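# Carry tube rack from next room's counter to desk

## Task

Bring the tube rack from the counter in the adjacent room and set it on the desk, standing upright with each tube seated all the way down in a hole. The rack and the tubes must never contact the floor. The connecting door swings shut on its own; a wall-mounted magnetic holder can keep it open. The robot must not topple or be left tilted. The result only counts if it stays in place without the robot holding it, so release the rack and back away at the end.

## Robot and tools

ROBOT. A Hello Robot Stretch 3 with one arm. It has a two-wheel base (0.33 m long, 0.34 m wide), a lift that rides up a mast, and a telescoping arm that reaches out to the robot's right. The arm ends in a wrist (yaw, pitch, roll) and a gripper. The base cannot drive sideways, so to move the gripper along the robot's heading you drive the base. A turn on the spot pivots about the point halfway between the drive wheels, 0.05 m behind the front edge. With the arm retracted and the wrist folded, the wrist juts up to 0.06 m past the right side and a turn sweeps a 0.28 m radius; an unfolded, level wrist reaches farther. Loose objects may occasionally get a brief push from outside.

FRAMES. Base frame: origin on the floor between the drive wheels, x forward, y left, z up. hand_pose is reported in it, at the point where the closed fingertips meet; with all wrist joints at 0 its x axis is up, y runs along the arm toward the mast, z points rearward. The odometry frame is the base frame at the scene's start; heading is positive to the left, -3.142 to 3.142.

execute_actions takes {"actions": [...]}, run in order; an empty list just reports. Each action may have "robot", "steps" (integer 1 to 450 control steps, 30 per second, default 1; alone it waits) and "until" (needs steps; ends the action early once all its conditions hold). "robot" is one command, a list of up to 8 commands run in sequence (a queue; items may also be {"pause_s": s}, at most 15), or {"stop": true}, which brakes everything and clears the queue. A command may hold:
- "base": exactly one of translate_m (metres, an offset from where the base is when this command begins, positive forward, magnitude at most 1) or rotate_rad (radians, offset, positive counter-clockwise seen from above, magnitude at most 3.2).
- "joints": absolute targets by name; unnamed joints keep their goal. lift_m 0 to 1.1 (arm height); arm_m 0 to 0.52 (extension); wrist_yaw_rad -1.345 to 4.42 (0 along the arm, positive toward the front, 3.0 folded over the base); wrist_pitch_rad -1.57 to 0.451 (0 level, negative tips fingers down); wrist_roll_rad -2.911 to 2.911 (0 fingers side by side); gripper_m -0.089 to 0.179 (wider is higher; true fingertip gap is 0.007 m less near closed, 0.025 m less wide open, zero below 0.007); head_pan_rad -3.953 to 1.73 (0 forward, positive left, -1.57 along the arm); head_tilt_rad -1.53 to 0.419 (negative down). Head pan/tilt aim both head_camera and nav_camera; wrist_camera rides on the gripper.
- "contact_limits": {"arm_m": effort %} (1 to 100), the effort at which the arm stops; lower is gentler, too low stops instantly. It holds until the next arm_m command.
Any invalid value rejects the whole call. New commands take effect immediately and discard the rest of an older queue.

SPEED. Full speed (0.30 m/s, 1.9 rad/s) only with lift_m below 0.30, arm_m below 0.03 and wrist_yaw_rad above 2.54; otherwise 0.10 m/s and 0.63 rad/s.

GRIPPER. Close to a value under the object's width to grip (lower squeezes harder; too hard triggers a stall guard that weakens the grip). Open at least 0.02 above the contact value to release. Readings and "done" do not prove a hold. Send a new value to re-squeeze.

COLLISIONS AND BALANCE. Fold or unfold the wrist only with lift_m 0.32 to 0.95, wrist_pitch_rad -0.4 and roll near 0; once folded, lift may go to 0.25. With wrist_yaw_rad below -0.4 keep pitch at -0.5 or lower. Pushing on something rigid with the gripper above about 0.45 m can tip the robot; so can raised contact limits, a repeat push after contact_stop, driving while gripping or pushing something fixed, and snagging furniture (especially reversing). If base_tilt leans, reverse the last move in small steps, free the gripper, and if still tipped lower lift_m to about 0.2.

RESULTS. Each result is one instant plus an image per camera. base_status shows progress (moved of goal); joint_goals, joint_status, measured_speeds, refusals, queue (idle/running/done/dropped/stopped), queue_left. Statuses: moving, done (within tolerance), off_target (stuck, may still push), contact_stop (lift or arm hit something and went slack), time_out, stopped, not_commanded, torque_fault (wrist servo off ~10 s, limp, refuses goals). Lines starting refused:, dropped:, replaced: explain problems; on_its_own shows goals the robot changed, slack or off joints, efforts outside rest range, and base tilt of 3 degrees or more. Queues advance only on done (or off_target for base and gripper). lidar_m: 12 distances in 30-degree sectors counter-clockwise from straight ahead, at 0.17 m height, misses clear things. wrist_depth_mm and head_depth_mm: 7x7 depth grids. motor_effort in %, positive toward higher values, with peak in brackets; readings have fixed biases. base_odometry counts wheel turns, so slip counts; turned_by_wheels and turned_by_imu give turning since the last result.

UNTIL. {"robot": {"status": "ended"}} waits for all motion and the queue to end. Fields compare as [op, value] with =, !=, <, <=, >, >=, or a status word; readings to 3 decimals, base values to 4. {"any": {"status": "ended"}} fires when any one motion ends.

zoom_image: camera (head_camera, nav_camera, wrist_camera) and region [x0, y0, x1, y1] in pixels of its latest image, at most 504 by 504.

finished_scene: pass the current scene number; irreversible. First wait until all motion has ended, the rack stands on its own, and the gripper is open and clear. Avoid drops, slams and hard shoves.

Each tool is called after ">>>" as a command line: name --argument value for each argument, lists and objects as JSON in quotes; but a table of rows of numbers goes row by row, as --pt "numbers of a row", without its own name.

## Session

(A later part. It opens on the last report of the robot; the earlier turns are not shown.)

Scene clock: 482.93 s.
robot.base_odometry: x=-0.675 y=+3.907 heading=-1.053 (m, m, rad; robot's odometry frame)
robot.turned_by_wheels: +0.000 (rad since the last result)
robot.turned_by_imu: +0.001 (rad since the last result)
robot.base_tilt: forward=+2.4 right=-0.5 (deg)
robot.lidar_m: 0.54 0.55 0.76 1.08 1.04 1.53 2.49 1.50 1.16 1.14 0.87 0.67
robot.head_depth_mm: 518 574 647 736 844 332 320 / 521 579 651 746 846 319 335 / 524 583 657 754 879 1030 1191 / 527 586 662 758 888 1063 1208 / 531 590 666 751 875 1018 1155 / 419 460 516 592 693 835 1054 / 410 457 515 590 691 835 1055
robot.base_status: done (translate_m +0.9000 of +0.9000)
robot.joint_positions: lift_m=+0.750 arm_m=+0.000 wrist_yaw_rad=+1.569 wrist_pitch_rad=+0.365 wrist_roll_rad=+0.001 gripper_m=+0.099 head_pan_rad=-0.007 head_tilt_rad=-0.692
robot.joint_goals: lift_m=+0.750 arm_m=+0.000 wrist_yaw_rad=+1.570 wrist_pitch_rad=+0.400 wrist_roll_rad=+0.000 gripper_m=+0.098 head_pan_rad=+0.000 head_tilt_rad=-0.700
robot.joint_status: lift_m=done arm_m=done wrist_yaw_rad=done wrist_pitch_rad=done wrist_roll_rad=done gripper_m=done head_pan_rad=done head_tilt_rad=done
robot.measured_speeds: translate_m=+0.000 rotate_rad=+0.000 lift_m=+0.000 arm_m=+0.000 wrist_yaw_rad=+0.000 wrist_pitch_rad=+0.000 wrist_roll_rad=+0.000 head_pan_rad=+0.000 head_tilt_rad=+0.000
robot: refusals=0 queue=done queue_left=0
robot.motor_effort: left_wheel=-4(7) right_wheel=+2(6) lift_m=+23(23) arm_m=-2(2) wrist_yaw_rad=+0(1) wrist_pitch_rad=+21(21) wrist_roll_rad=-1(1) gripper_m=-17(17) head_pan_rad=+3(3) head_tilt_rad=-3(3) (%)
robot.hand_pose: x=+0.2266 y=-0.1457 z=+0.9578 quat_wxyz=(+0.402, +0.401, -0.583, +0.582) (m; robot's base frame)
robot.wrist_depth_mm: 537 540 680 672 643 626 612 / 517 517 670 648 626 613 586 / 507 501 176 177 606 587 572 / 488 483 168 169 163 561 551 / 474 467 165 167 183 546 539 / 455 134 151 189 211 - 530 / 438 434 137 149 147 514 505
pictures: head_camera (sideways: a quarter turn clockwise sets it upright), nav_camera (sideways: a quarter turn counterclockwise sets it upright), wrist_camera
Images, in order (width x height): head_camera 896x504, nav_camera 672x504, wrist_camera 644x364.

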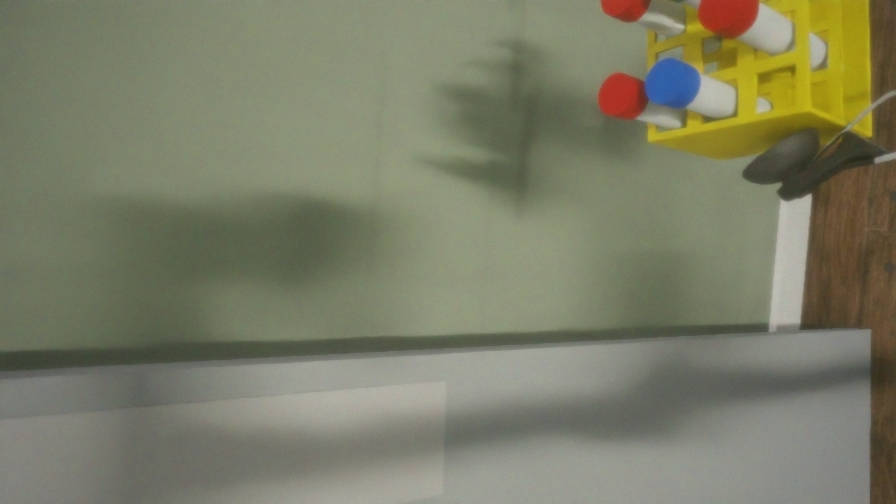

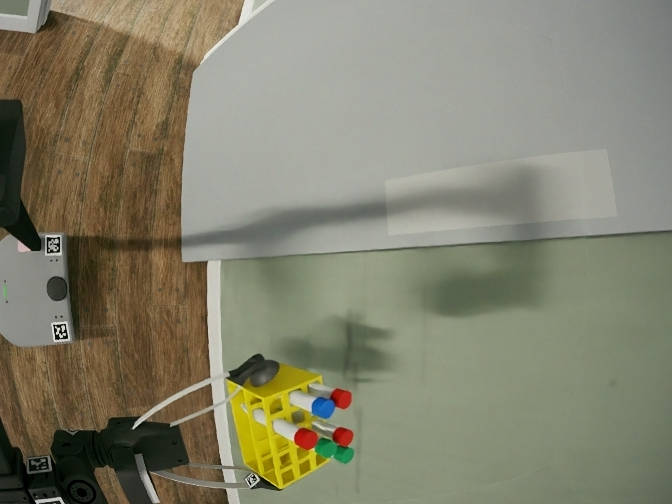

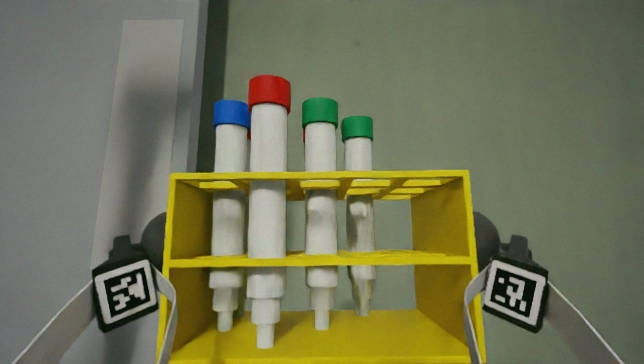

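>>> execute_actions --actions '[{"robot":[{"base":{"translate_m":0.07}},{"base":{"rotate_rad":1.571}},{"base":{"translate_m":0.5}}],"steps":450,"until":{"robot":{"status":"ended"}}}]'

Scene clock: 499.10 s.
robot.base_odometry: x=-0.206 y=+4.094 heading=+0.518 (m, m, rad; robot's odometry frame)
robot.turned_by_wheels: +1.571 (rad since the last result)
robot.turned_by_imu: +1.573 (rad since the last result)
robot.base_tilt: forward=+2.4 right=-0.5 (deg)
robot.lidar_m: 3.09 0.62 0.74 2.50 2.16 1.67 1.64 0.83 0.48 0.46 0.48 0.72
robot.head_depth_mm: 2403 2230 2174 2017 1756 335 320 / 2679 2931 2937 2248 1757 321 335 / 2651 2999 3065 2222 1746 1435 1194 / 2680 2991 3022 2182 1733 1423 1211 / 2687 3023 2975 2170 1726 1414 1201 / 2725 3052 2947 2176 1707 1406 1194 / 2738 3023 2900 2137 1702 1407 1173
robot.base_status: done (translate_m +0.5000 of +0.5000)
robot.joint_positions: lift_m=+0.750 arm_m=+0.000 wrist_yaw_rad=+1.569 wrist_pitch_rad=+0.365 wrist_roll_rad=+0.001 gripper_m=+0.099 head_pan_rad=-0.007 head_tilt_rad=-0.692
robot.joint_goals: lift_m=+0.750 arm_m=+0.000 wrist_yaw_rad=+1.570 wrist_pitch_rad=+0.400 wrist_roll_rad=+0.000 gripper_m=+0.098 head_pan_rad=+0.000 head_tilt_rad=-0.700
robot.joint_status: lift_m=done arm_m=done wrist_yaw_rad=done wrist_pitch_rad=done wrist_roll_rad=done gripper_m=done head_pan_rad=done head_tilt_rad=done
robot.measured_speeds: translate_m=+0.000 rotate_rad=+0.000 lift_m=+0.000 arm_m=+0.000 wrist_yaw_rad=+0.000 wrist_pitch_rad=+0.000 wrist_roll_rad=+0.000 head_pan_rad=+0.000 head_tilt_rad=+0.000
robot: refusals=0 queue=done queue_left=0
robot.motor_effort: left_wheel=-5(10) right_wheel=+3(6) lift_m=+22(22) arm_m=-2(2) wrist_yaw_rad=+1(1) wrist_pitch_rad=+21(21) wrist_roll_rad=-1(1) gripper_m=-17(17) head_pan_rad=+3(3) head_tilt_rad=-3(3) (%)
robot.hand_pose: x=+0.2266 y=-0.1457 z=+0.9578 quat_wxyz=(+0.402, +0.401, -0.583, +0.582) (m; robot's base frame)
robot.wrist_depth_mm: 576 - - - - - 379 / 577 - - - - - 377 / 590 - 173 179 - - 375 / 585 - 167 170 162 931 418 / - - 164 167 183 883 424 / - 133 150 189 210 - 421 / - - 137 149 148 932 403
pictures: head_camera (sideways: a quarter turn clockwise sets it upright), nav_camera (sideways: a quarter turn counterclockwise sets it upright), wrist_camera
Images, in order (width x height): head_camera 896x504, nav_camera 672x504, wrist_camera 644x364.

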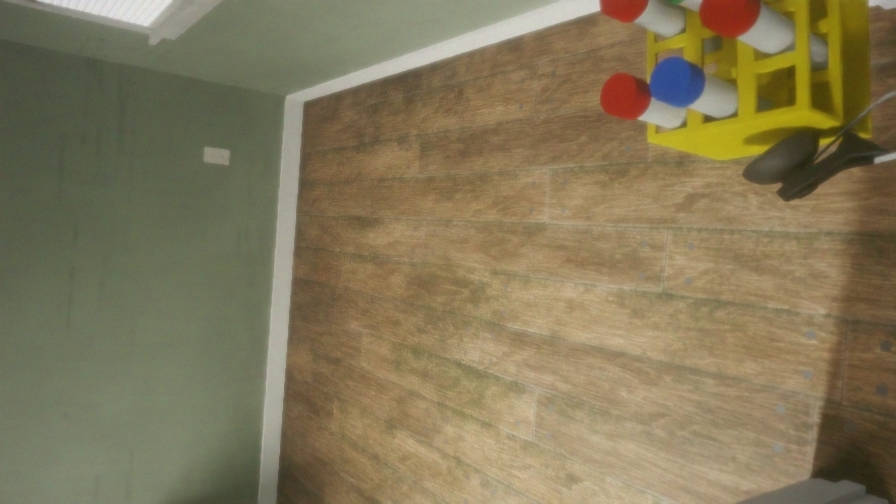

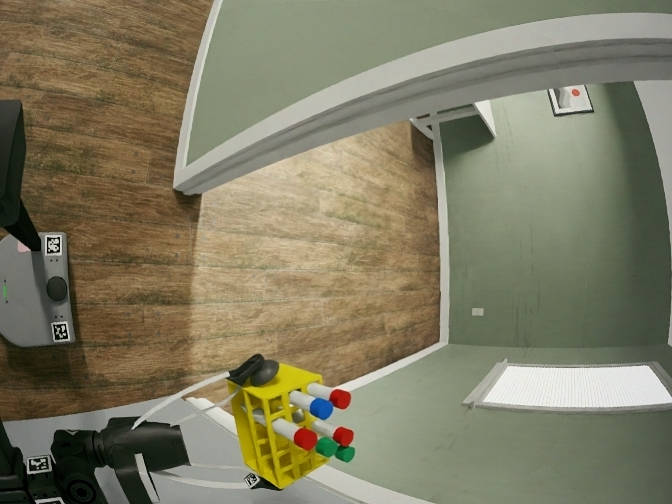

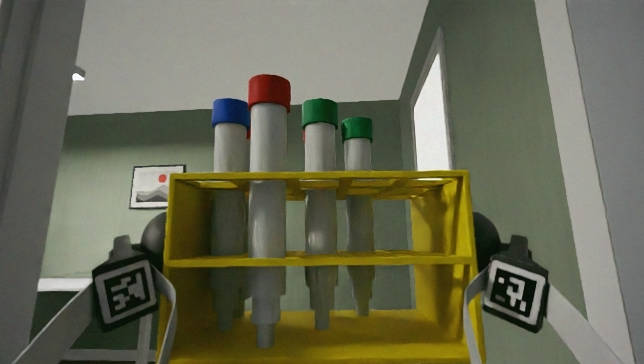

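>>> execute_actions --actions '[{"robot":[{"base":{"translate_m":1.0}},{"base":{"translate_m":0.9}}],"steps":450,"until":{"robot":{"status":"ended"}}},{"steps":300,"until":{"robot":{"status":"ended"}}},{"robot":[{"base":{"rotate_rad":1.571},"joints":{"head_pan_rad":-0.6,"head_tilt_rad":-0.5}}],"steps":450,"until":{"robot":{"status":"ended"}}}]'

Scene clock: 527.17 s.
robot.base_odometry: x=+1.445 y=+5.034 heading=+2.089 (m, m, rad; robot's odometry frame)
robot.turned_by_wheels: +1.571 (rad since the last result)
robot.turned_by_imu: +1.575 (rad since the last result)
robot.base_tilt: forward=+2.6 right=-0.6 (deg)
robot.lidar_m: 2.96 1.69 1.29 1.31 1.05 0.81 0.80 0.85 1.24 1.24 1.32 1.56
robot.head_depth_mm: 1410 1455 1526 1597 1673 1671 1371 / 1553 1660 1745 1835 1924 1682 1388 / 1781 1913 1956 2117 2118 1666 351 / 2084 2232 2219 1762 1946 1516 342 / 2520 2708 2220 2549 2125 337 309 / 2628 2855 2202 2667 2128 1632 296 / 2515 2754 2731 2923 2066 1621 1288
robot.base_status: done (rotate_rad +1.5708 of +1.5710)
robot.joint_positions: lift_m=+0.750 arm_m=+0.000 wrist_yaw_rad=+1.569 wrist_pitch_rad=+0.365 wrist_roll_rad=+0.001 gripper_m=+0.099 head_pan_rad=-0.593 head_tilt_rad=-0.508
robot.joint_goals: lift_m=+0.750 arm_m=+0.000 wrist_yaw_rad=+1.570 wrist_pitch_rad=+0.400 wrist_roll_rad=+0.000 gripper_m=+0.098 head_pan_rad=-0.600 head_tilt_rad=-0.500
robot.joint_status: lift_m=done arm_m=done wrist_yaw_rad=done wrist_pitch_rad=done wrist_roll_rad=done gripper_m=done head_pan_rad=done head_tilt_rad=done
robot.measured_speeds: translate_m=+0.000 rotate_rad=+0.000 lift_m=+0.000 arm_m=+0.000 wrist_yaw_rad=+0.000 wrist_pitch_rad=+0.000 wrist_roll_rad=+0.000 head_pan_rad=+0.000 head_tilt_rad=+0.000
robot: refusals=0 queue=done queue_left=0
robot.motor_effort: left_wheel=-4(10) right_wheel=+3(5) lift_m=+23(23) arm_m=-2(2) wrist_yaw_rad=+1(1) wrist_pitch_rad=+22(21) wrist_roll_rad=+0(1) gripper_m=-16(17) head_pan_rad=-3(30) head_tilt_rad=+2(16) (%)
robot.hand_pose: x=+0.2266 y=-0.1457 z=+0.9578 quat_wxyz=(+0.402, +0.401, -0.583, +0.582) (m; robot's base frame)
robot.wrist_depth_mm: - - - - - - - / - - - - - - - / - - 174 178 - - - / - - 167 170 162 - - / - - 164 168 183 - - / - 133 150 188 210 - - / - - 137 148 148 - -
pictures: head_camera (sideways: a quarter turn clockwise sets it upright), nav_camera (sideways: a quarter turn counterclockwise sets it upright), wrist_camera
Images, in order (width x height): head_camera 896x504, nav_camera 672x504, wrist_camera 644x364.

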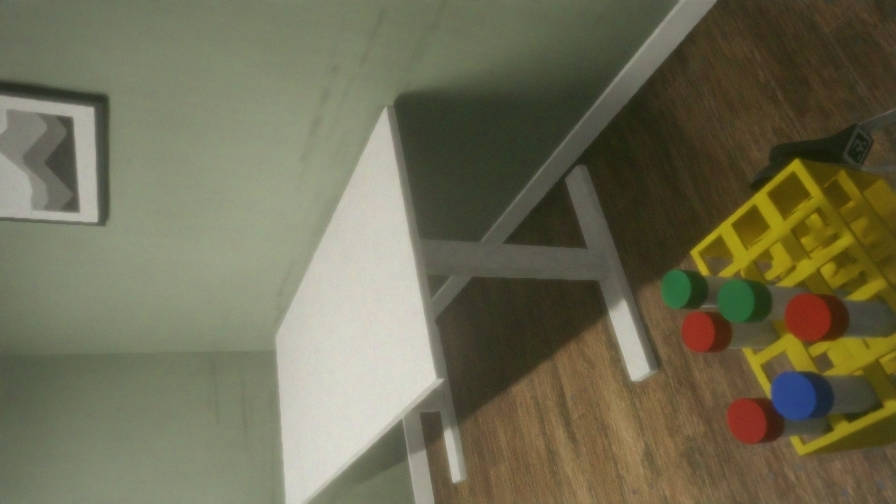

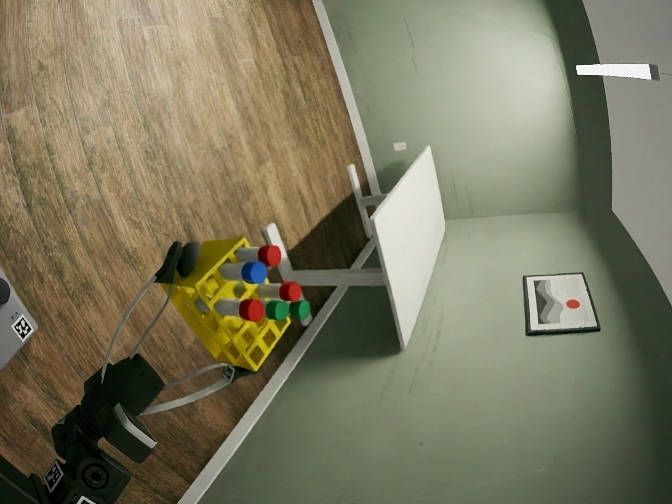

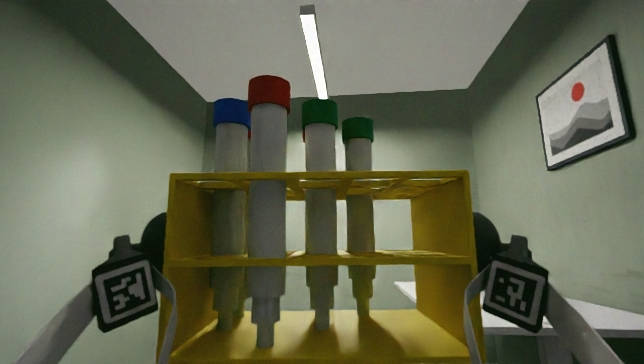

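>>> execute_actions --actions '[{"robot":[{"base":{"translate_m":1.0},"joints":{"head_pan_rad":-1.3,"head_tilt_rad":-0.8}},{"base":{"translate_m":1.0}}],"steps":450,"until":{"robot":{"status":"ended"}}},{"steps":300,"until":{"robot":{"status":"ended"}}},{"robot":[{"joints":{"wrist_yaw_rad":0.8}},{"joints":{"wrist_yaw_rad":0.0}}],"steps":450,"until":{"robot":{"status":"ended"}}}]'

Scene clock: 556.77 s.
robot.base_odometry: x=+0.455 y=+6.772 heading=+2.089 (m, m, rad; robot's odometry frame)
robot.turned_by_wheels: +0.000 (rad since the last result)
robot.turned_by_imu: +0.000 (rad since the last result)
robot.base_tilt: forward=+2.4 right=-0.6 (deg)
robot.lidar_m: 0.99 1.05 1.13 1.11 1.19 1.74 2.77 1.84 1.12 1.41 1.14 1.01
robot.head_depth_mm: 1162 1291 1126 452 1507 1365 1239 / 1197 1328 1113 436 1529 - - / 1243 1367 1103 454 1541 1373 - / 1286 1402 1094 910 1584 1346 1169 / 1342 1421 1077 935 1573 1347 1158 / 1389 1500 1066 1554 1539 1322 1161 / 1372 1495 1057 1736 1555 1322 1150
robot.base_status: done (translate_m +1.0000 of +1.0000)
robot.joint_positions: lift_m=+0.750 arm_m=+0.000 wrist_yaw_rad=+0.002 wrist_pitch_rad=+0.365 wrist_roll_rad=+0.001 gripper_m=+0.099 head_pan_rad=-1.293 head_tilt_rad=-0.790
robot.joint_goals: lift_m=+0.750 arm_m=+0.000 wrist_yaw_rad=+0.000 wrist_pitch_rad=+0.400 wrist_roll_rad=+0.000 gripper_m=+0.098 head_pan_rad=-1.300 head_tilt_rad=-0.800
robot.joint_status: lift_m=done arm_m=done wrist_yaw_rad=done wrist_pitch_rad=done wrist_roll_rad=done gripper_m=done head_pan_rad=done head_tilt_rad=done
robot.measured_speeds: translate_m=+0.000 rotate_rad=+0.000 lift_m=+0.000 arm_m=+0.000 wrist_yaw_rad=+0.000 wrist_pitch_rad=+0.000 wrist_roll_rad=+0.000 head_pan_rad=+0.000 head_tilt_rad=+0.000
robot: refusals=0 queue=done queue_left=0
robot.motor_effort: left_wheel=-5(6) right_wheel=+2(5) lift_m=+23(23) arm_m=-2(2) wrist_yaw_rad=-2(2) wrist_pitch_rad=+21(21) wrist_roll_rad=-1(1) gripper_m=-17(17) head_pan_rad=-3(32) head_tilt_rad=-3(22) (%)
robot.hand_pose: x=-0.0208 y=-0.3932 z=+0.9578 quat_wxyz=(+0.695, -0.127, -0.695, +0.129) (m; robot's base frame)
robot.wrist_depth_mm: - - - - - - - / - - - - - - - / - - 173 196 - - - / - - 167 169 163 - - / - - 163 167 184 - - / - 133 151 189 210 - - / 912 812 137 149 147 823 909
pictures: head_camera (sideways: a quarter turn clockwise sets it upright), nav_camera (sideways: a quarter turn counterclockwise sets it upright), wrist_camera
Images, in order (width x height): head_camera 896x504, nav_camera 672x504, wrist_camera 644x364.

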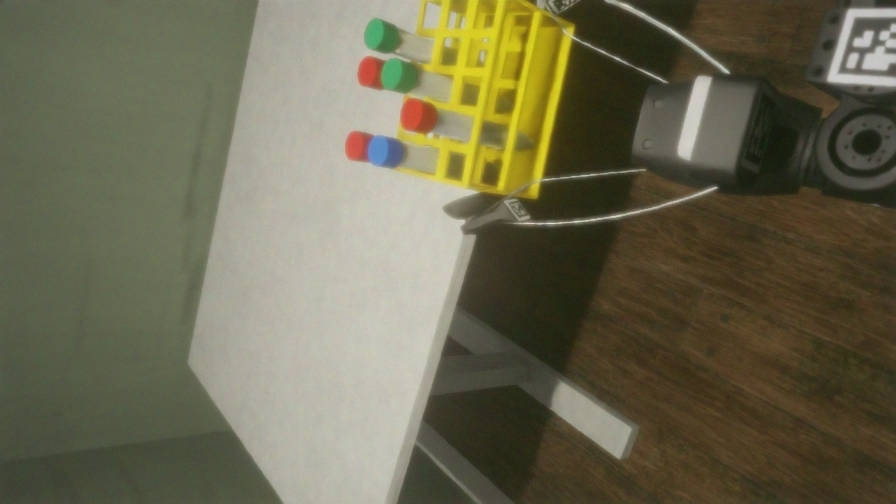

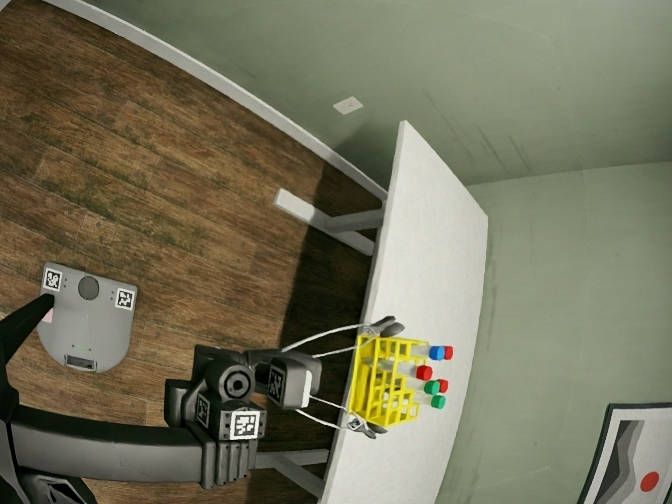

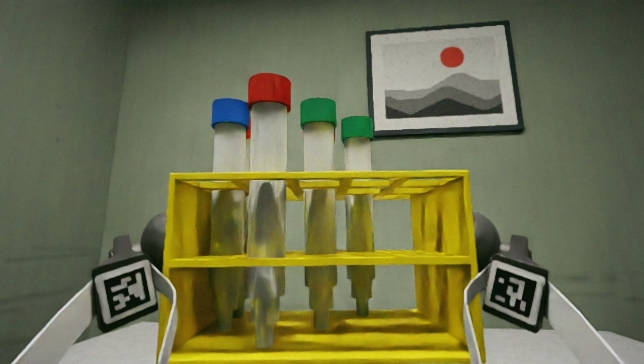

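>>> execute_actions --actions '[{"robot":[{"joints":{"arm_m":0.34,"head_pan_rad":-1.57,"head_tilt_rad":-0.75}},{"joints":{"lift_m":0.66}}],"steps":450,"until":{"robot":{"status":"ended"}}}]'

Scene clock: 568.03 s.
robot.base_odometry: x=+0.455 y=+6.772 heading=+2.089 (m, m, rad; robot's odometry frame)
robot.turned_by_wheels: +0.000 (rad since the last result)
robot.turned_by_imu: -0.002 (rad since the last result)
robot.base_tilt: forward=+2.5 right=-0.5 (deg)
robot.lidar_m: 0.99 1.05 1.13 1.11 1.19 1.75 2.78 1.85 1.13 1.41 1.14 1.01
robot.head_depth_mm: 1171 1312 1205 915 1618 1406 1223 / 1184 1324 1189 905 1616 1408 - / 1194 1343 1181 927 1545 1379 1181 / 1209 1351 791 914 1600 1372 1178 / 1219 1369 1150 879 1632 1361 1177 / 1225 1371 1140 906 1604 1360 1169 / 1224 1368 1131 891 1553 1350 1160
robot.base_status: done (translate_m +1.0000 of +1.0000)
robot.joint_positions: lift_m=+0.660 arm_m=+0.340 wrist_yaw_rad=+0.001 wrist_pitch_rad=+0.365 wrist_roll_rad=+0.001 gripper_m=+0.099 head_pan_rad=-1.563 head_tilt_rad=-0.754
robot.joint_goals: lift_m=+0.660 arm_m=+0.340 wrist_yaw_rad=+0.000 wrist_pitch_rad=+0.400 wrist_roll_rad=+0.000 gripper_m=+0.098 head_pan_rad=-1.570 head_tilt_rad=-0.750
robot.joint_status: lift_m=done arm_m=done wrist_yaw_rad=done wrist_pitch_rad=done wrist_roll_rad=done gripper_m=done head_pan_rad=done head_tilt_rad=done
robot.measured_speeds: translate_m=+0.000 rotate_rad=+0.000 lift_m=+0.000 arm_m=+0.000 wrist_yaw_rad=+0.000 wrist_pitch_rad=+0.000 wrist_roll_rad=+0.000 head_pan_rad=+0.000 head_tilt_rad=+0.000
robot: refusals=0 queue=done queue_left=0
robot.motor_effort: left_wheel=-5(5) right_wheel=+3(3) lift_m=+23(24) arm_m=+3(1) wrist_yaw_rad=-1(2) wrist_pitch_rad=+21(21) wrist_roll_rad=-1(1) gripper_m=-17(17) head_pan_rad=-3(19) head_tilt_rad=+1(7) (%)
robot.hand_pose: x=-0.0212 y=-0.7327 z=+0.8678 quat_wxyz=(+0.695, -0.128, -0.695, +0.128) (m; robot's base frame)
robot.wrist_depth_mm: - - - 954 891 876 854 / - - 935 916 886 872 833 / 988 929 175 186 857 836 810 / 934 914 168 170 162 809 784 / 893 890 164 168 183 780 764 / 871 133 150 188 211 - 745 / 579 508 137 149 147 492 559
pictures: head_camera (sideways: a quarter turn clockwise sets it upright), nav_camera (sideways: a quarter turn counterclockwise sets it upright), wrist_camera
Images, in order (width x height): head_camera 896x504, nav_camera 672x504, wrist_camera 644x364.

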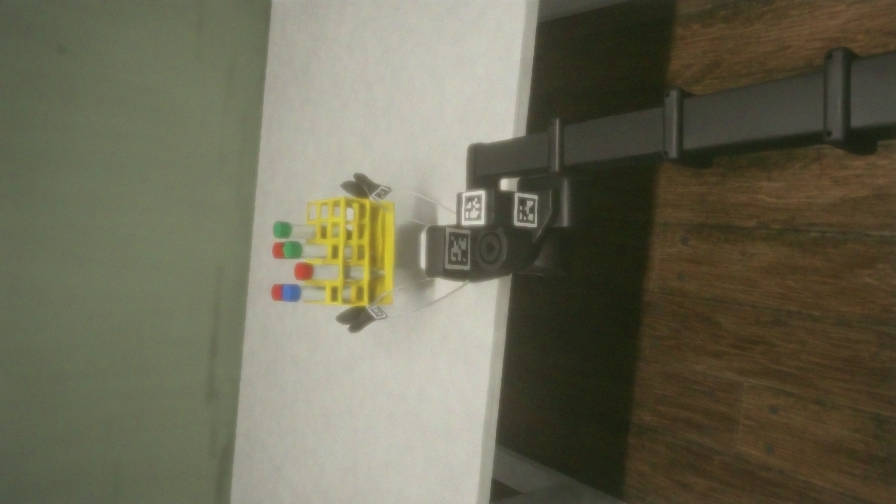

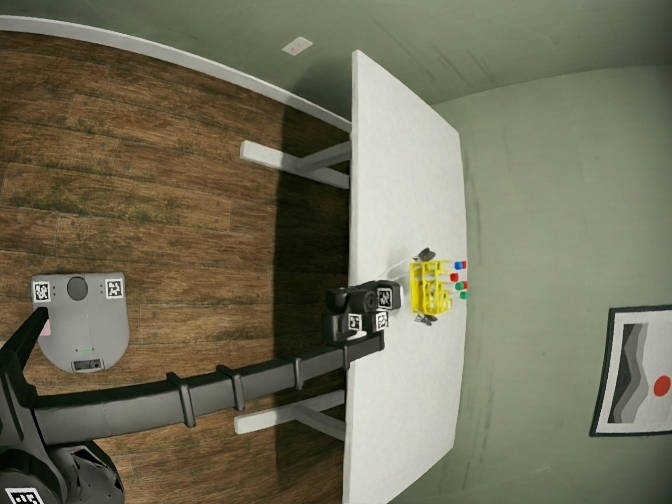

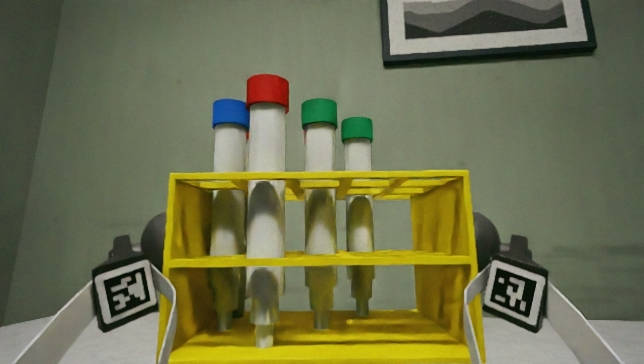

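>>> execute_actions --actions '[{"robot":[{"joints":{"arm_m":0.30,"wrist_pitch_rad":0.24}},{"joints":{"lift_m":0.625}}],"steps":450,"until":{"robot":{"status":"ended"}}}]'

>>> zoom_image --camera "head_camera" --region '[260,130,620,380]'

Scene clock: 583.57 s.
robot.base_odometry: x=+0.455 y=+6.772 heading=+2.089 (m, m, rad; robot's odometry frame)
robot.turned_by_wheels: +0.000 (rad since the last result)
robot.turned_by_imu: -0.001 (rad since the last result)
robot.base_tilt: forward=+2.4 right=-0.4 (deg)
robot.lidar_m: 0.99 1.06 1.13 1.11 1.18 1.74 2.77 1.85 1.13 1.41 1.14 1.00
robot.head_depth_mm: 1169 1312 1205 910 1642 1395 1203 / 1184 1320 1190 903 1624 1424 - / 1188 1336 1179 867 - 1368 1184 / 1201 1351 1167 824 - 1376 1181 / 1214 1366 1150 847 1620 1375 1177 / 1220 1368 1137 903 1620 1357 1170 / 1229 1370 1122 897 1565 1348 1164
robot.base_status: done (translate_m +1.0000 of +1.0000)
robot.joint_positions: lift_m=+0.625 arm_m=+0.300 wrist_yaw_rad=+0.001 wrist_pitch_rad=+0.207 wrist_roll_rad=+0.001 gripper_m=+0.099 head_pan_rad=-1.563 head_tilt_rad=-0.754
robot.joint_goals: lift_m=+0.625 arm_m=+0.300 wrist_yaw_rad=+0.000 wrist_pitch_rad=+0.240 wrist_roll_rad=+0.000 gripper_m=+0.098 head_pan_rad=-1.570 head_tilt_rad=-0.750
robot.joint_status: lift_m=done arm_m=done wrist_yaw_rad=done wrist_pitch_rad=done wrist_roll_rad=done gripper_m=done head_pan_rad=done head_tilt_rad=done
robot.measured_speeds: translate_m=+0.000 rotate_rad=+0.000 lift_m=+0.000 arm_m=+0.000 wrist_yaw_rad=+0.000 wrist_pitch_rad=+0.000 wrist_roll_rad=+0.000 head_pan_rad=+0.000 head_tilt_rad=+0.000
robot: refusals=0 queue=done queue_left=0
robot.motor_effort: left_wheel=-4(5) right_wheel=+3(3) lift_m=+23(23) arm_m=-2(3) wrist_yaw_rad=-1(1) wrist_pitch_rad=+20(20) wrist_roll_rad=-1(1) gripper_m=-17(17) head_pan_rad=-3(3) head_tilt_rad=+2(2) (%)
robot.hand_pose: x=-0.0212 y=-0.7010 z=+0.7930 quat_wxyz=(+0.703, -0.072, -0.703, +0.073) (m; robot's base frame)
robot.wrist_depth_mm: 951 960 919 906 846 837 816 / 946 936 910 887 851 826 815 / 939 930 178 187 858 826 805 / 940 915 169 171 162 831 786 / 892 913 164 169 183 786 804 / 386 133 151 189 210 - 373 / 239 220 137 149 147 219 234
pictures: head_camera (sideways: a quarter turn clockwise sets it upright), nav_camera (sideways: a quarter turn counterclockwise sets it upright), wrist_camera
Images, in order (width x height): head_camera 896x504, nav_camera 672x504, wrist_camera 644x364.

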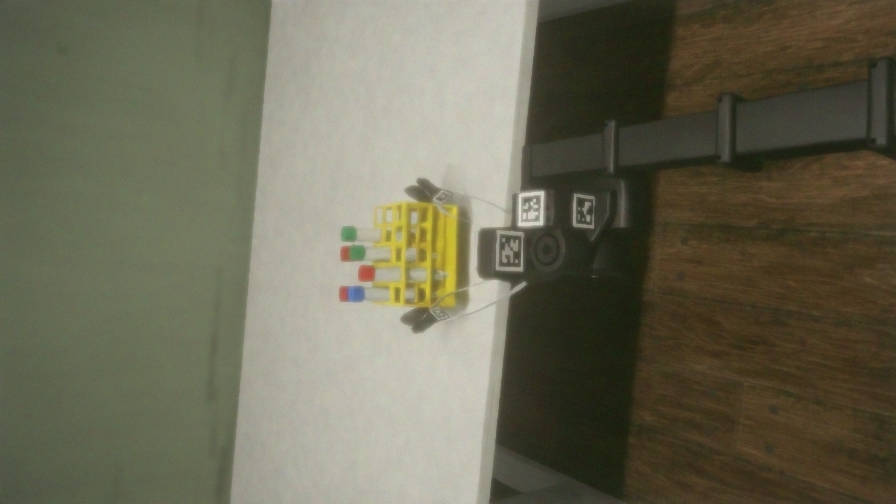

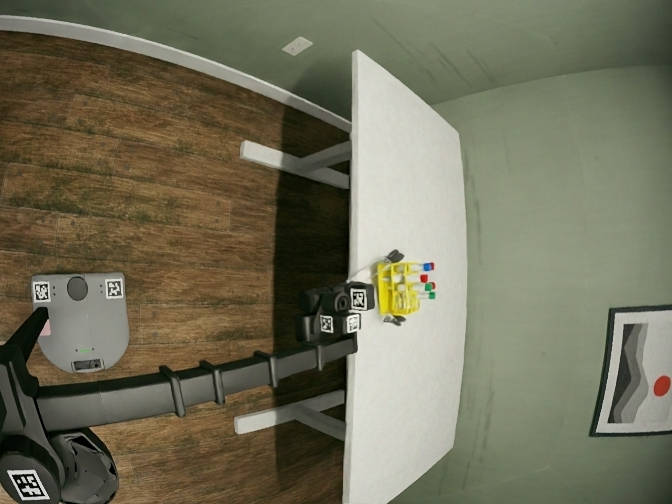

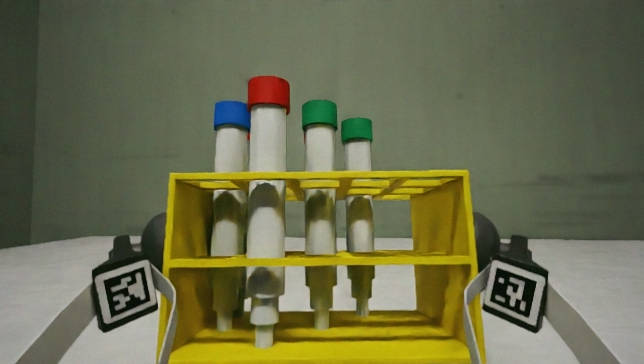

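Region (260, 130, 620, 380) of head_camera's 896x504 image, scaled by 1.400, with more detail than that image has; it fills the top 350 rows of this view, and the rest is white.

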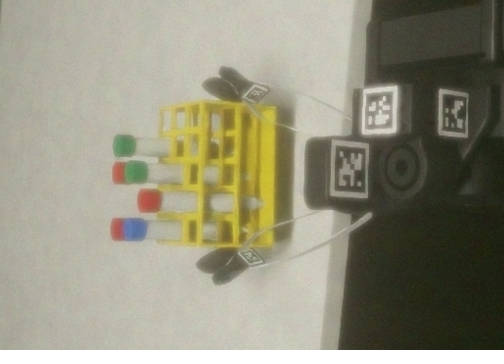

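>>> execute_actions --actions '[{"robot":{"joints":{"lift_m":0.59}},"steps":150,"until":{"robot":{"status":"ended"}}}]'

Scene clock: 586.13 s.
robot.base_odometry: x=+0.455 y=+6.772 heading=+2.089 (m, m, rad; robot's odometry frame)
robot.turned_by_wheels: +0.000 (rad since the last result)
robot.turned_by_imu: -0.001 (rad since the last result)
robot.base_tilt: forward=+2.5 right=-0.5 (deg)
robot.lidar_m: 0.99 1.06 1.13 1.11 1.19 1.74 2.78 1.85 1.12 1.41 1.14 1.00
robot.head_depth_mm: 1177 1304 1198 912 1609 1397 1201 / 1187 1331 1191 902 1618 1414 1216 / 1189 1335 1177 864 1731 1346 1185 / 1195 1354 1164 831 - 1365 1178 / 1212 1368 1155 855 1627 1364 1178 / 1218 1381 1141 905 1621 1358 1169 / 1229 1368 1130 897 1568 1357 1166
robot.base_status: done (translate_m +1.0000 of +1.0000)
robot.joint_positions: lift_m=+0.590 arm_m=+0.300 wrist_yaw_rad=+0.001 wrist_pitch_rad=+0.210 wrist_roll_rad=+0.001 gripper_m=+0.099 head_pan_rad=-1.563 head_tilt_rad=-0.754
robot.joint_goals: lift_m=+0.590 arm_m=+0.300 wrist_yaw_rad=+0.000 wrist_pitch_rad=+0.240 wrist_roll_rad=+0.000 gripper_m=+0.098 head_pan_rad=-1.570 head_tilt_rad=-0.750
robot.joint_status: lift_m=done arm_m=done wrist_yaw_rad=done wrist_pitch_rad=done wrist_roll_rad=done gripper_m=done head_pan_rad=done head_tilt_rad=done
robot.measured_speeds: translate_m=+0.000 rotate_rad=+0.000 lift_m=+0.000 arm_m=+0.000 wrist_yaw_rad=+0.000 wrist_pitch_rad=+0.000 wrist_roll_rad=+0.000 head_pan_rad=+0.000 head_tilt_rad=+0.000
robot: refusals=0 queue=done queue_left=0
robot.motor_effort: left_wheel=-5(5) right_wheel=+2(3) lift_m=+22(23) arm_m=-1(2) wrist_yaw_rad=+0(1) wrist_pitch_rad=+18(20) wrist_roll_rad=-1(1) gripper_m=-17(17) head_pan_rad=-3(3) head_tilt_rad=+2(1) (%)
robot.hand_pose: x=-0.0212 y=-0.7009 z=+0.7588 quat_wxyz=(+0.703, -0.074, -0.703, +0.074) (m; robot's base frame)
robot.wrist_depth_mm: 969 960 914 884 857 839 825 / 956 939 904 869 862 818 802 / 945 916 168 177 841 824 820 / 956 929 165 168 163 813 799 / 668 579 154 166 183 630 602 / 275 - 150 191 184 - 247 / - 147 139 145 145 145 156
pictures: head_camera (sideways: a quarter turn clockwise sets it upright), nav_camera (sideways: a quarter turn counterclockwise sets it upright), wrist_camera
Images, in order (width x height): head_camera 896x504, nav_camera 672x504, wrist_camera 644x364.

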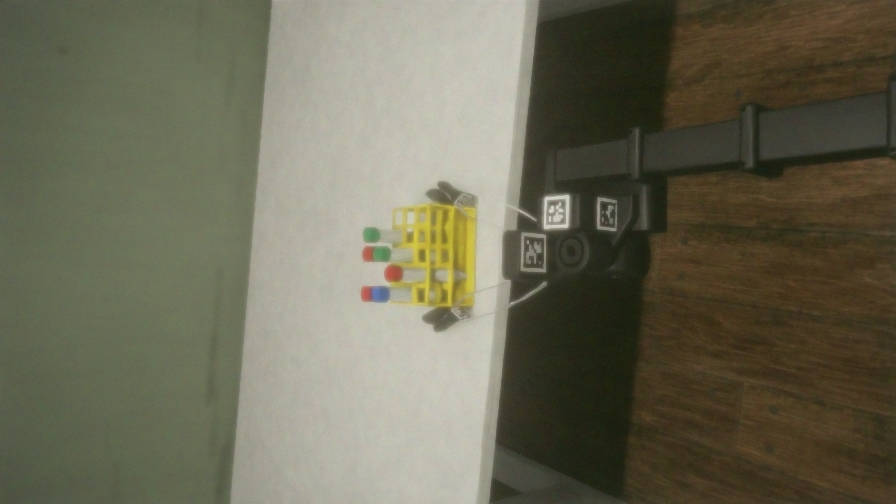

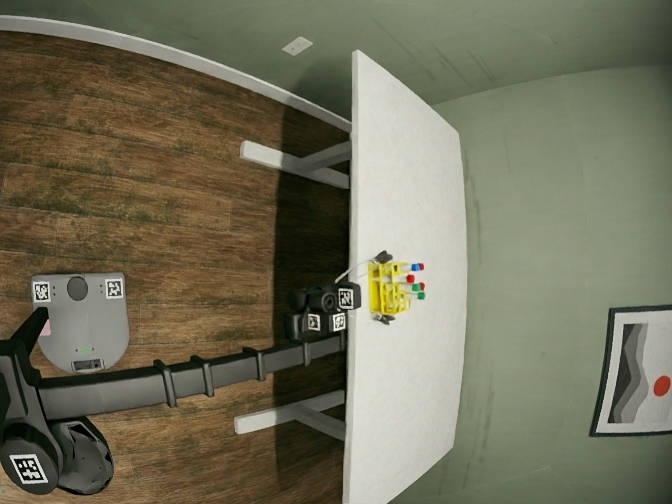

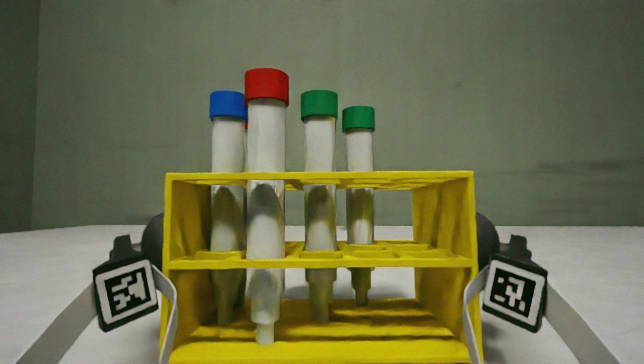

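>>> execute_actions --actions '[{"robot":[{"joints":{"gripper_m":0.125}},{"pause_s":0.5},{"joints":{"gripper_m":0.179}},{"joints":{"arm_m":0.12}},{"joints":{"lift_m":0.78,"wrist_pitch_rad":-0.3}}],"steps":300,"until":{"robot":{"status":"ended"}}}]'

>>> zoom_image --camera "wrist_camera" --region '[180,60,480,330]'

>>> zoom_image --camera "head_camera" --region '[300,150,560,380]'

Scene clock: 596.37 s.
robot.base_odometry: x=+0.455 y=+6.772 heading=+2.089 (m, m, rad; robot's odometry frame)
robot.turned_by_wheels: +0.000 (rad since the last result)
robot.turned_by_imu: -0.003 (rad since the last result)
robot.base_tilt: forward=+2.5 right=-0.5 (deg)
robot.lidar_m: 0.99 1.06 1.13 1.11 1.19 1.74 2.77 1.84 1.12 1.41 1.14 1.00
robot.head_depth_mm: 1172 1313 1204 909 1630 - - / 1188 1325 1191 905 1710 - 1170 / 1189 1341 1177 871 - - 1188 / 1204 1344 1169 825 - - 1182 / 1217 1368 1152 859 1606 1365 1175 / 1228 1376 1139 907 1622 1355 1170 / 1231 1369 1133 896 1567 1350 1163
robot.base_status: done (translate_m +1.0000 of +1.0000)
robot.joint_positions: lift_m=+0.780 arm_m=+0.120 wrist_yaw_rad=+0.001 wrist_pitch_rad=-0.316 wrist_roll_rad=+0.001 gripper_m=+0.179 head_pan_rad=-1.563 head_tilt_rad=-0.754
robot.joint_goals: lift_m=+0.780 arm_m=+0.120 wrist_yaw_rad=+0.000 wrist_pitch_rad=-0.300 wrist_roll_rad=+0.000 gripper_m=+0.179 head_pan_rad=-1.570 head_tilt_rad=-0.750
robot.joint_status: lift_m=done arm_m=done wrist_yaw_rad=done wrist_pitch_rad=done wrist_roll_rad=done gripper_m=done head_pan_rad=done head_tilt_rad=done
robot.measured_speeds: translate_m=+0.000 rotate_rad=+0.000 lift_m=+0.000 arm_m=+0.000 wrist_yaw_rad=+0.000 wrist_pitch_rad=+0.000 wrist_roll_rad=+0.000 head_pan_rad=+0.000 head_tilt_rad=+0.000
robot: refusals=0 queue=done queue_left=0
robot.motor_effort: left_wheel=-4(5) right_wheel=+2(2) lift_m=+31(33) arm_m=-2(2) wrist_yaw_rad=+0(1) wrist_pitch_rad=+10(17) wrist_roll_rad=-1(1) gripper_m=+0(86) head_pan_rad=-3(3) head_tilt_rad=+1(2) (%)
robot.hand_pose: x=-0.0214 y=-0.5013 z=+0.8159 quat_wxyz=(+0.698, +0.112, -0.698, -0.112) (m; robot's base frame)
robot.wrist_depth_mm: 978 973 943 939 895 880 852 / - - - 969 963 936 910 / 668 655 655 361 655 639 638 / 454 455 453 358 444 451 445 / 360 342 340 339 340 354 340 / 944 - - - - - 299 / - - - - - - 849
pictures: head_camera (sideways: a quarter turn clockwise sets it upright), nav_camera (sideways: a quarter turn counterclockwise sets it upright), wrist_camera
Images, in order (width x height): head_camera 896x504, nav_camera 672x504, wrist_camera 644x364.

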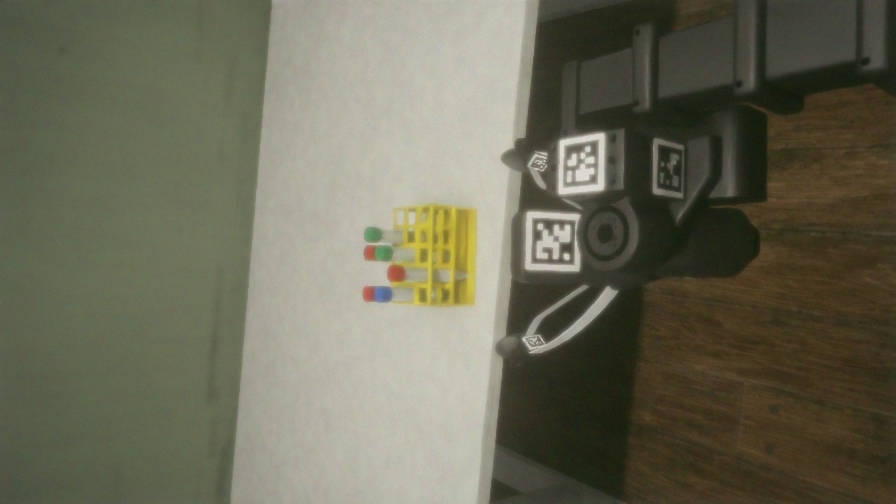

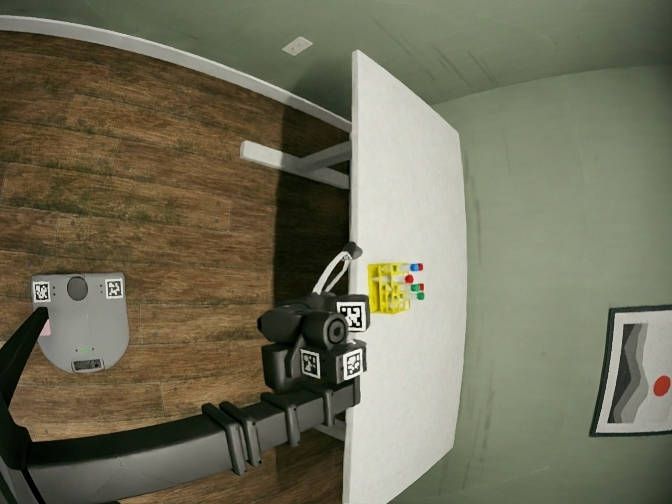

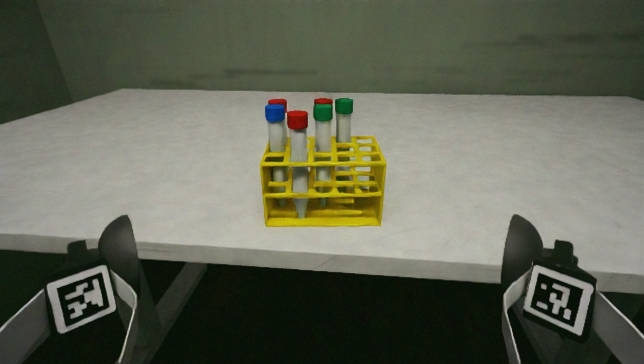

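Region (180, 60, 480, 330) of wrist_camera's 644x364 image, scaled by 1.680; it fills the top 454 rows of this view, and the rest is white.

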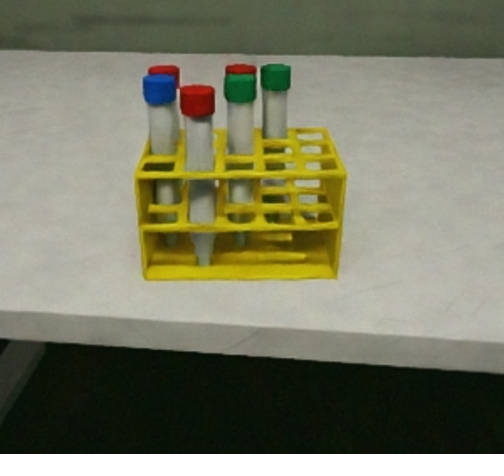

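Region (300, 150, 560, 380) of head_camera's 896x504 image, scaled by 1.938, with more detail than that image has; it fills the top 446 rows of this view, and the rest is white.

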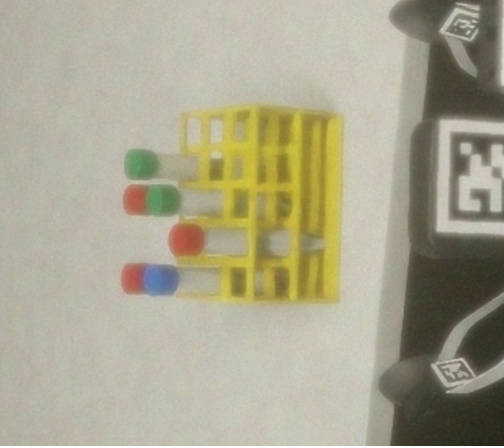

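>>> execute_actions --actions '[{"robot":[{"joints":{"lift_m":0.69,"wrist_pitch_rad":0.03,"arm_m":0.1}}],"steps":300,"until":{"robot":{"status":"ended"}}}]'

>>> zoom_image --camera "wrist_camera" --region '[220,130,440,364]'

Scene clock: 601.77 s.
robot.base_odometry: x=+0.455 y=+6.772 heading=+2.089 (m, m, rad; robot's odometry frame)
robot.turned_by_wheels: +0.000 (rad since the last result)
robot.turned_by_imu: -0.001 (rad since the last result)
robot.base_tilt: forward=+2.4 right=-0.4 (deg)
robot.lidar_m: 0.99 1.06 1.13 1.11 1.18 1.74 2.78 1.84 1.13 1.41 1.15 1.01
robot.head_depth_mm: 1170 1318 1205 910 1628 1393 1224 / 1182 1323 1191 905 1604 1455 - / 1194 1336 1187 873 1606 - 1135 / 1203 1350 1166 824 1692 - 1154 / 1210 1365 1155 854 1617 1362 1180 / 1222 1365 1144 900 1617 1353 1168 / 1232 1369 1127 901 1568 1354 1161
robot.base_status: done (translate_m +1.0000 of +1.0000)
robot.joint_positions: lift_m=+0.690 arm_m=+0.100 wrist_yaw_rad=+0.001 wrist_pitch_rad=+0.006 wrist_roll_rad=+0.001 gripper_m=+0.179 head_pan_rad=-1.563 head_tilt_rad=-0.754
robot.joint_goals: lift_m=+0.690 arm_m=+0.100 wrist_yaw_rad=+0.000 wrist_pitch_rad=+0.030 wrist_roll_rad=+0.000 gripper_m=+0.179 head_pan_rad=-1.570 head_tilt_rad=-0.750
robot.joint_status: lift_m=done arm_m=done wrist_yaw_rad=done wrist_pitch_rad=done wrist_roll_rad=done gripper_m=done head_pan_rad=done head_tilt_rad=done
robot.measured_speeds: translate_m=+0.000 rotate_rad=+0.000 lift_m=+0.000 arm_m=+0.000 wrist_yaw_rad=+0.000 wrist_pitch_rad=+0.000 wrist_roll_rad=+0.000 head_pan_rad=+0.000 head_tilt_rad=+0.000
robot: refusals=0 queue=done queue_left=0
robot.motor_effort: left_wheel=-5(5) right_wheel=+2(3) lift_m=+22(31) arm_m=-2(4) wrist_yaw_rad=+0(0) wrist_pitch_rad=+14(14) wrist_roll_rad=-1(1) gripper_m=+1(1) head_pan_rad=-3(3) head_tilt_rad=+1(2) (%)
robot.hand_pose: x=-0.0213 y=-0.5016 z=+0.8064 quat_wxyz=(+0.707, -0.002, -0.707, +0.002) (m; robot's base frame)
robot.wrist_depth_mm: - - - - 939 917 921 / - - - - - 939 948 / - - - - - - 948 / 956 - - 357 - - 970 / 493 487 480 367 473 525 477 / 340 319 317 316 315 315 327 / 932 - - - - - -
pictures: head_camera (sideways: a quarter turn clockwise sets it upright), nav_camera (sideways: a quarter turn counterclockwise sets it upright), wrist_camera
Images, in order (width x height): head_camera 896x504, nav_camera 672x504, wrist_camera 644x364.

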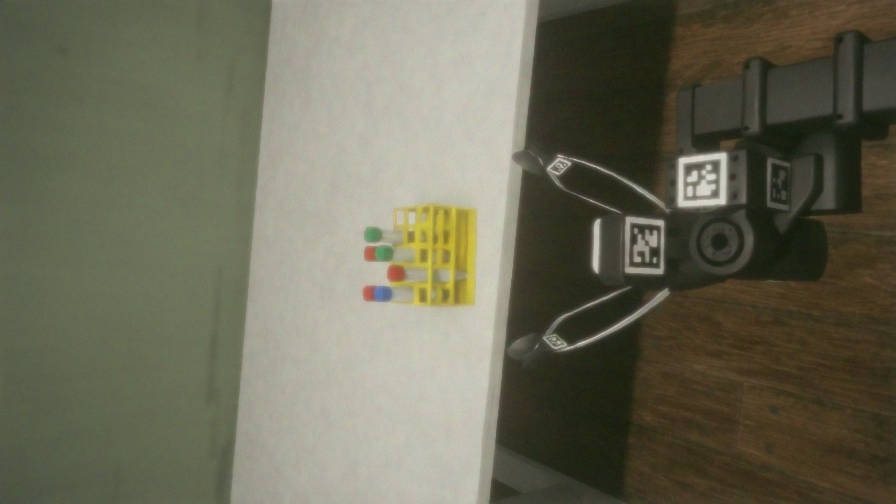

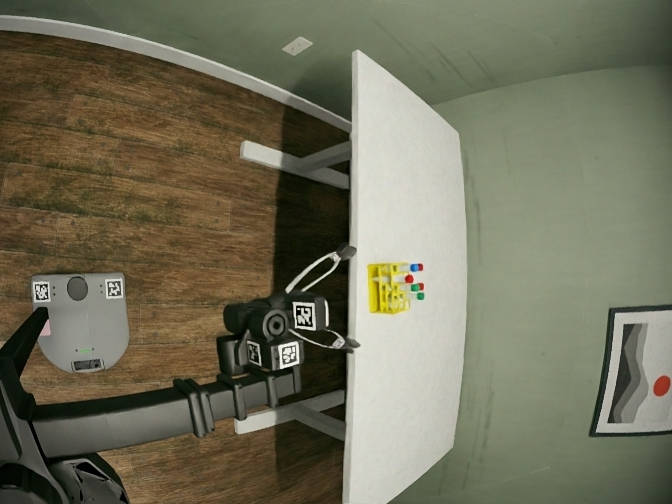

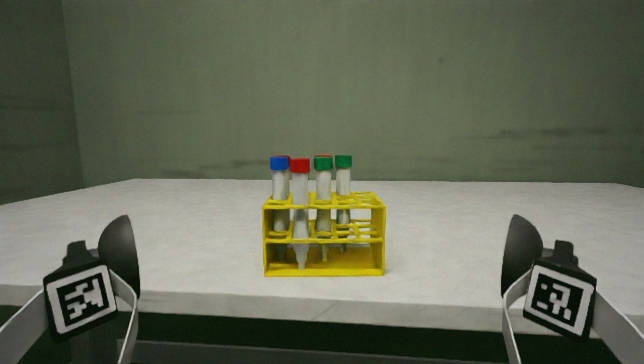

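Region (220, 130, 440, 364) of wrist_camera's 644x364 image, scaled by 2.154; it fills the left 474 columns of this view, and the rest is white.

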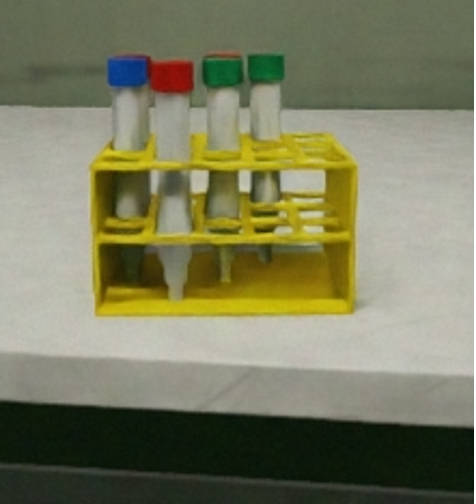

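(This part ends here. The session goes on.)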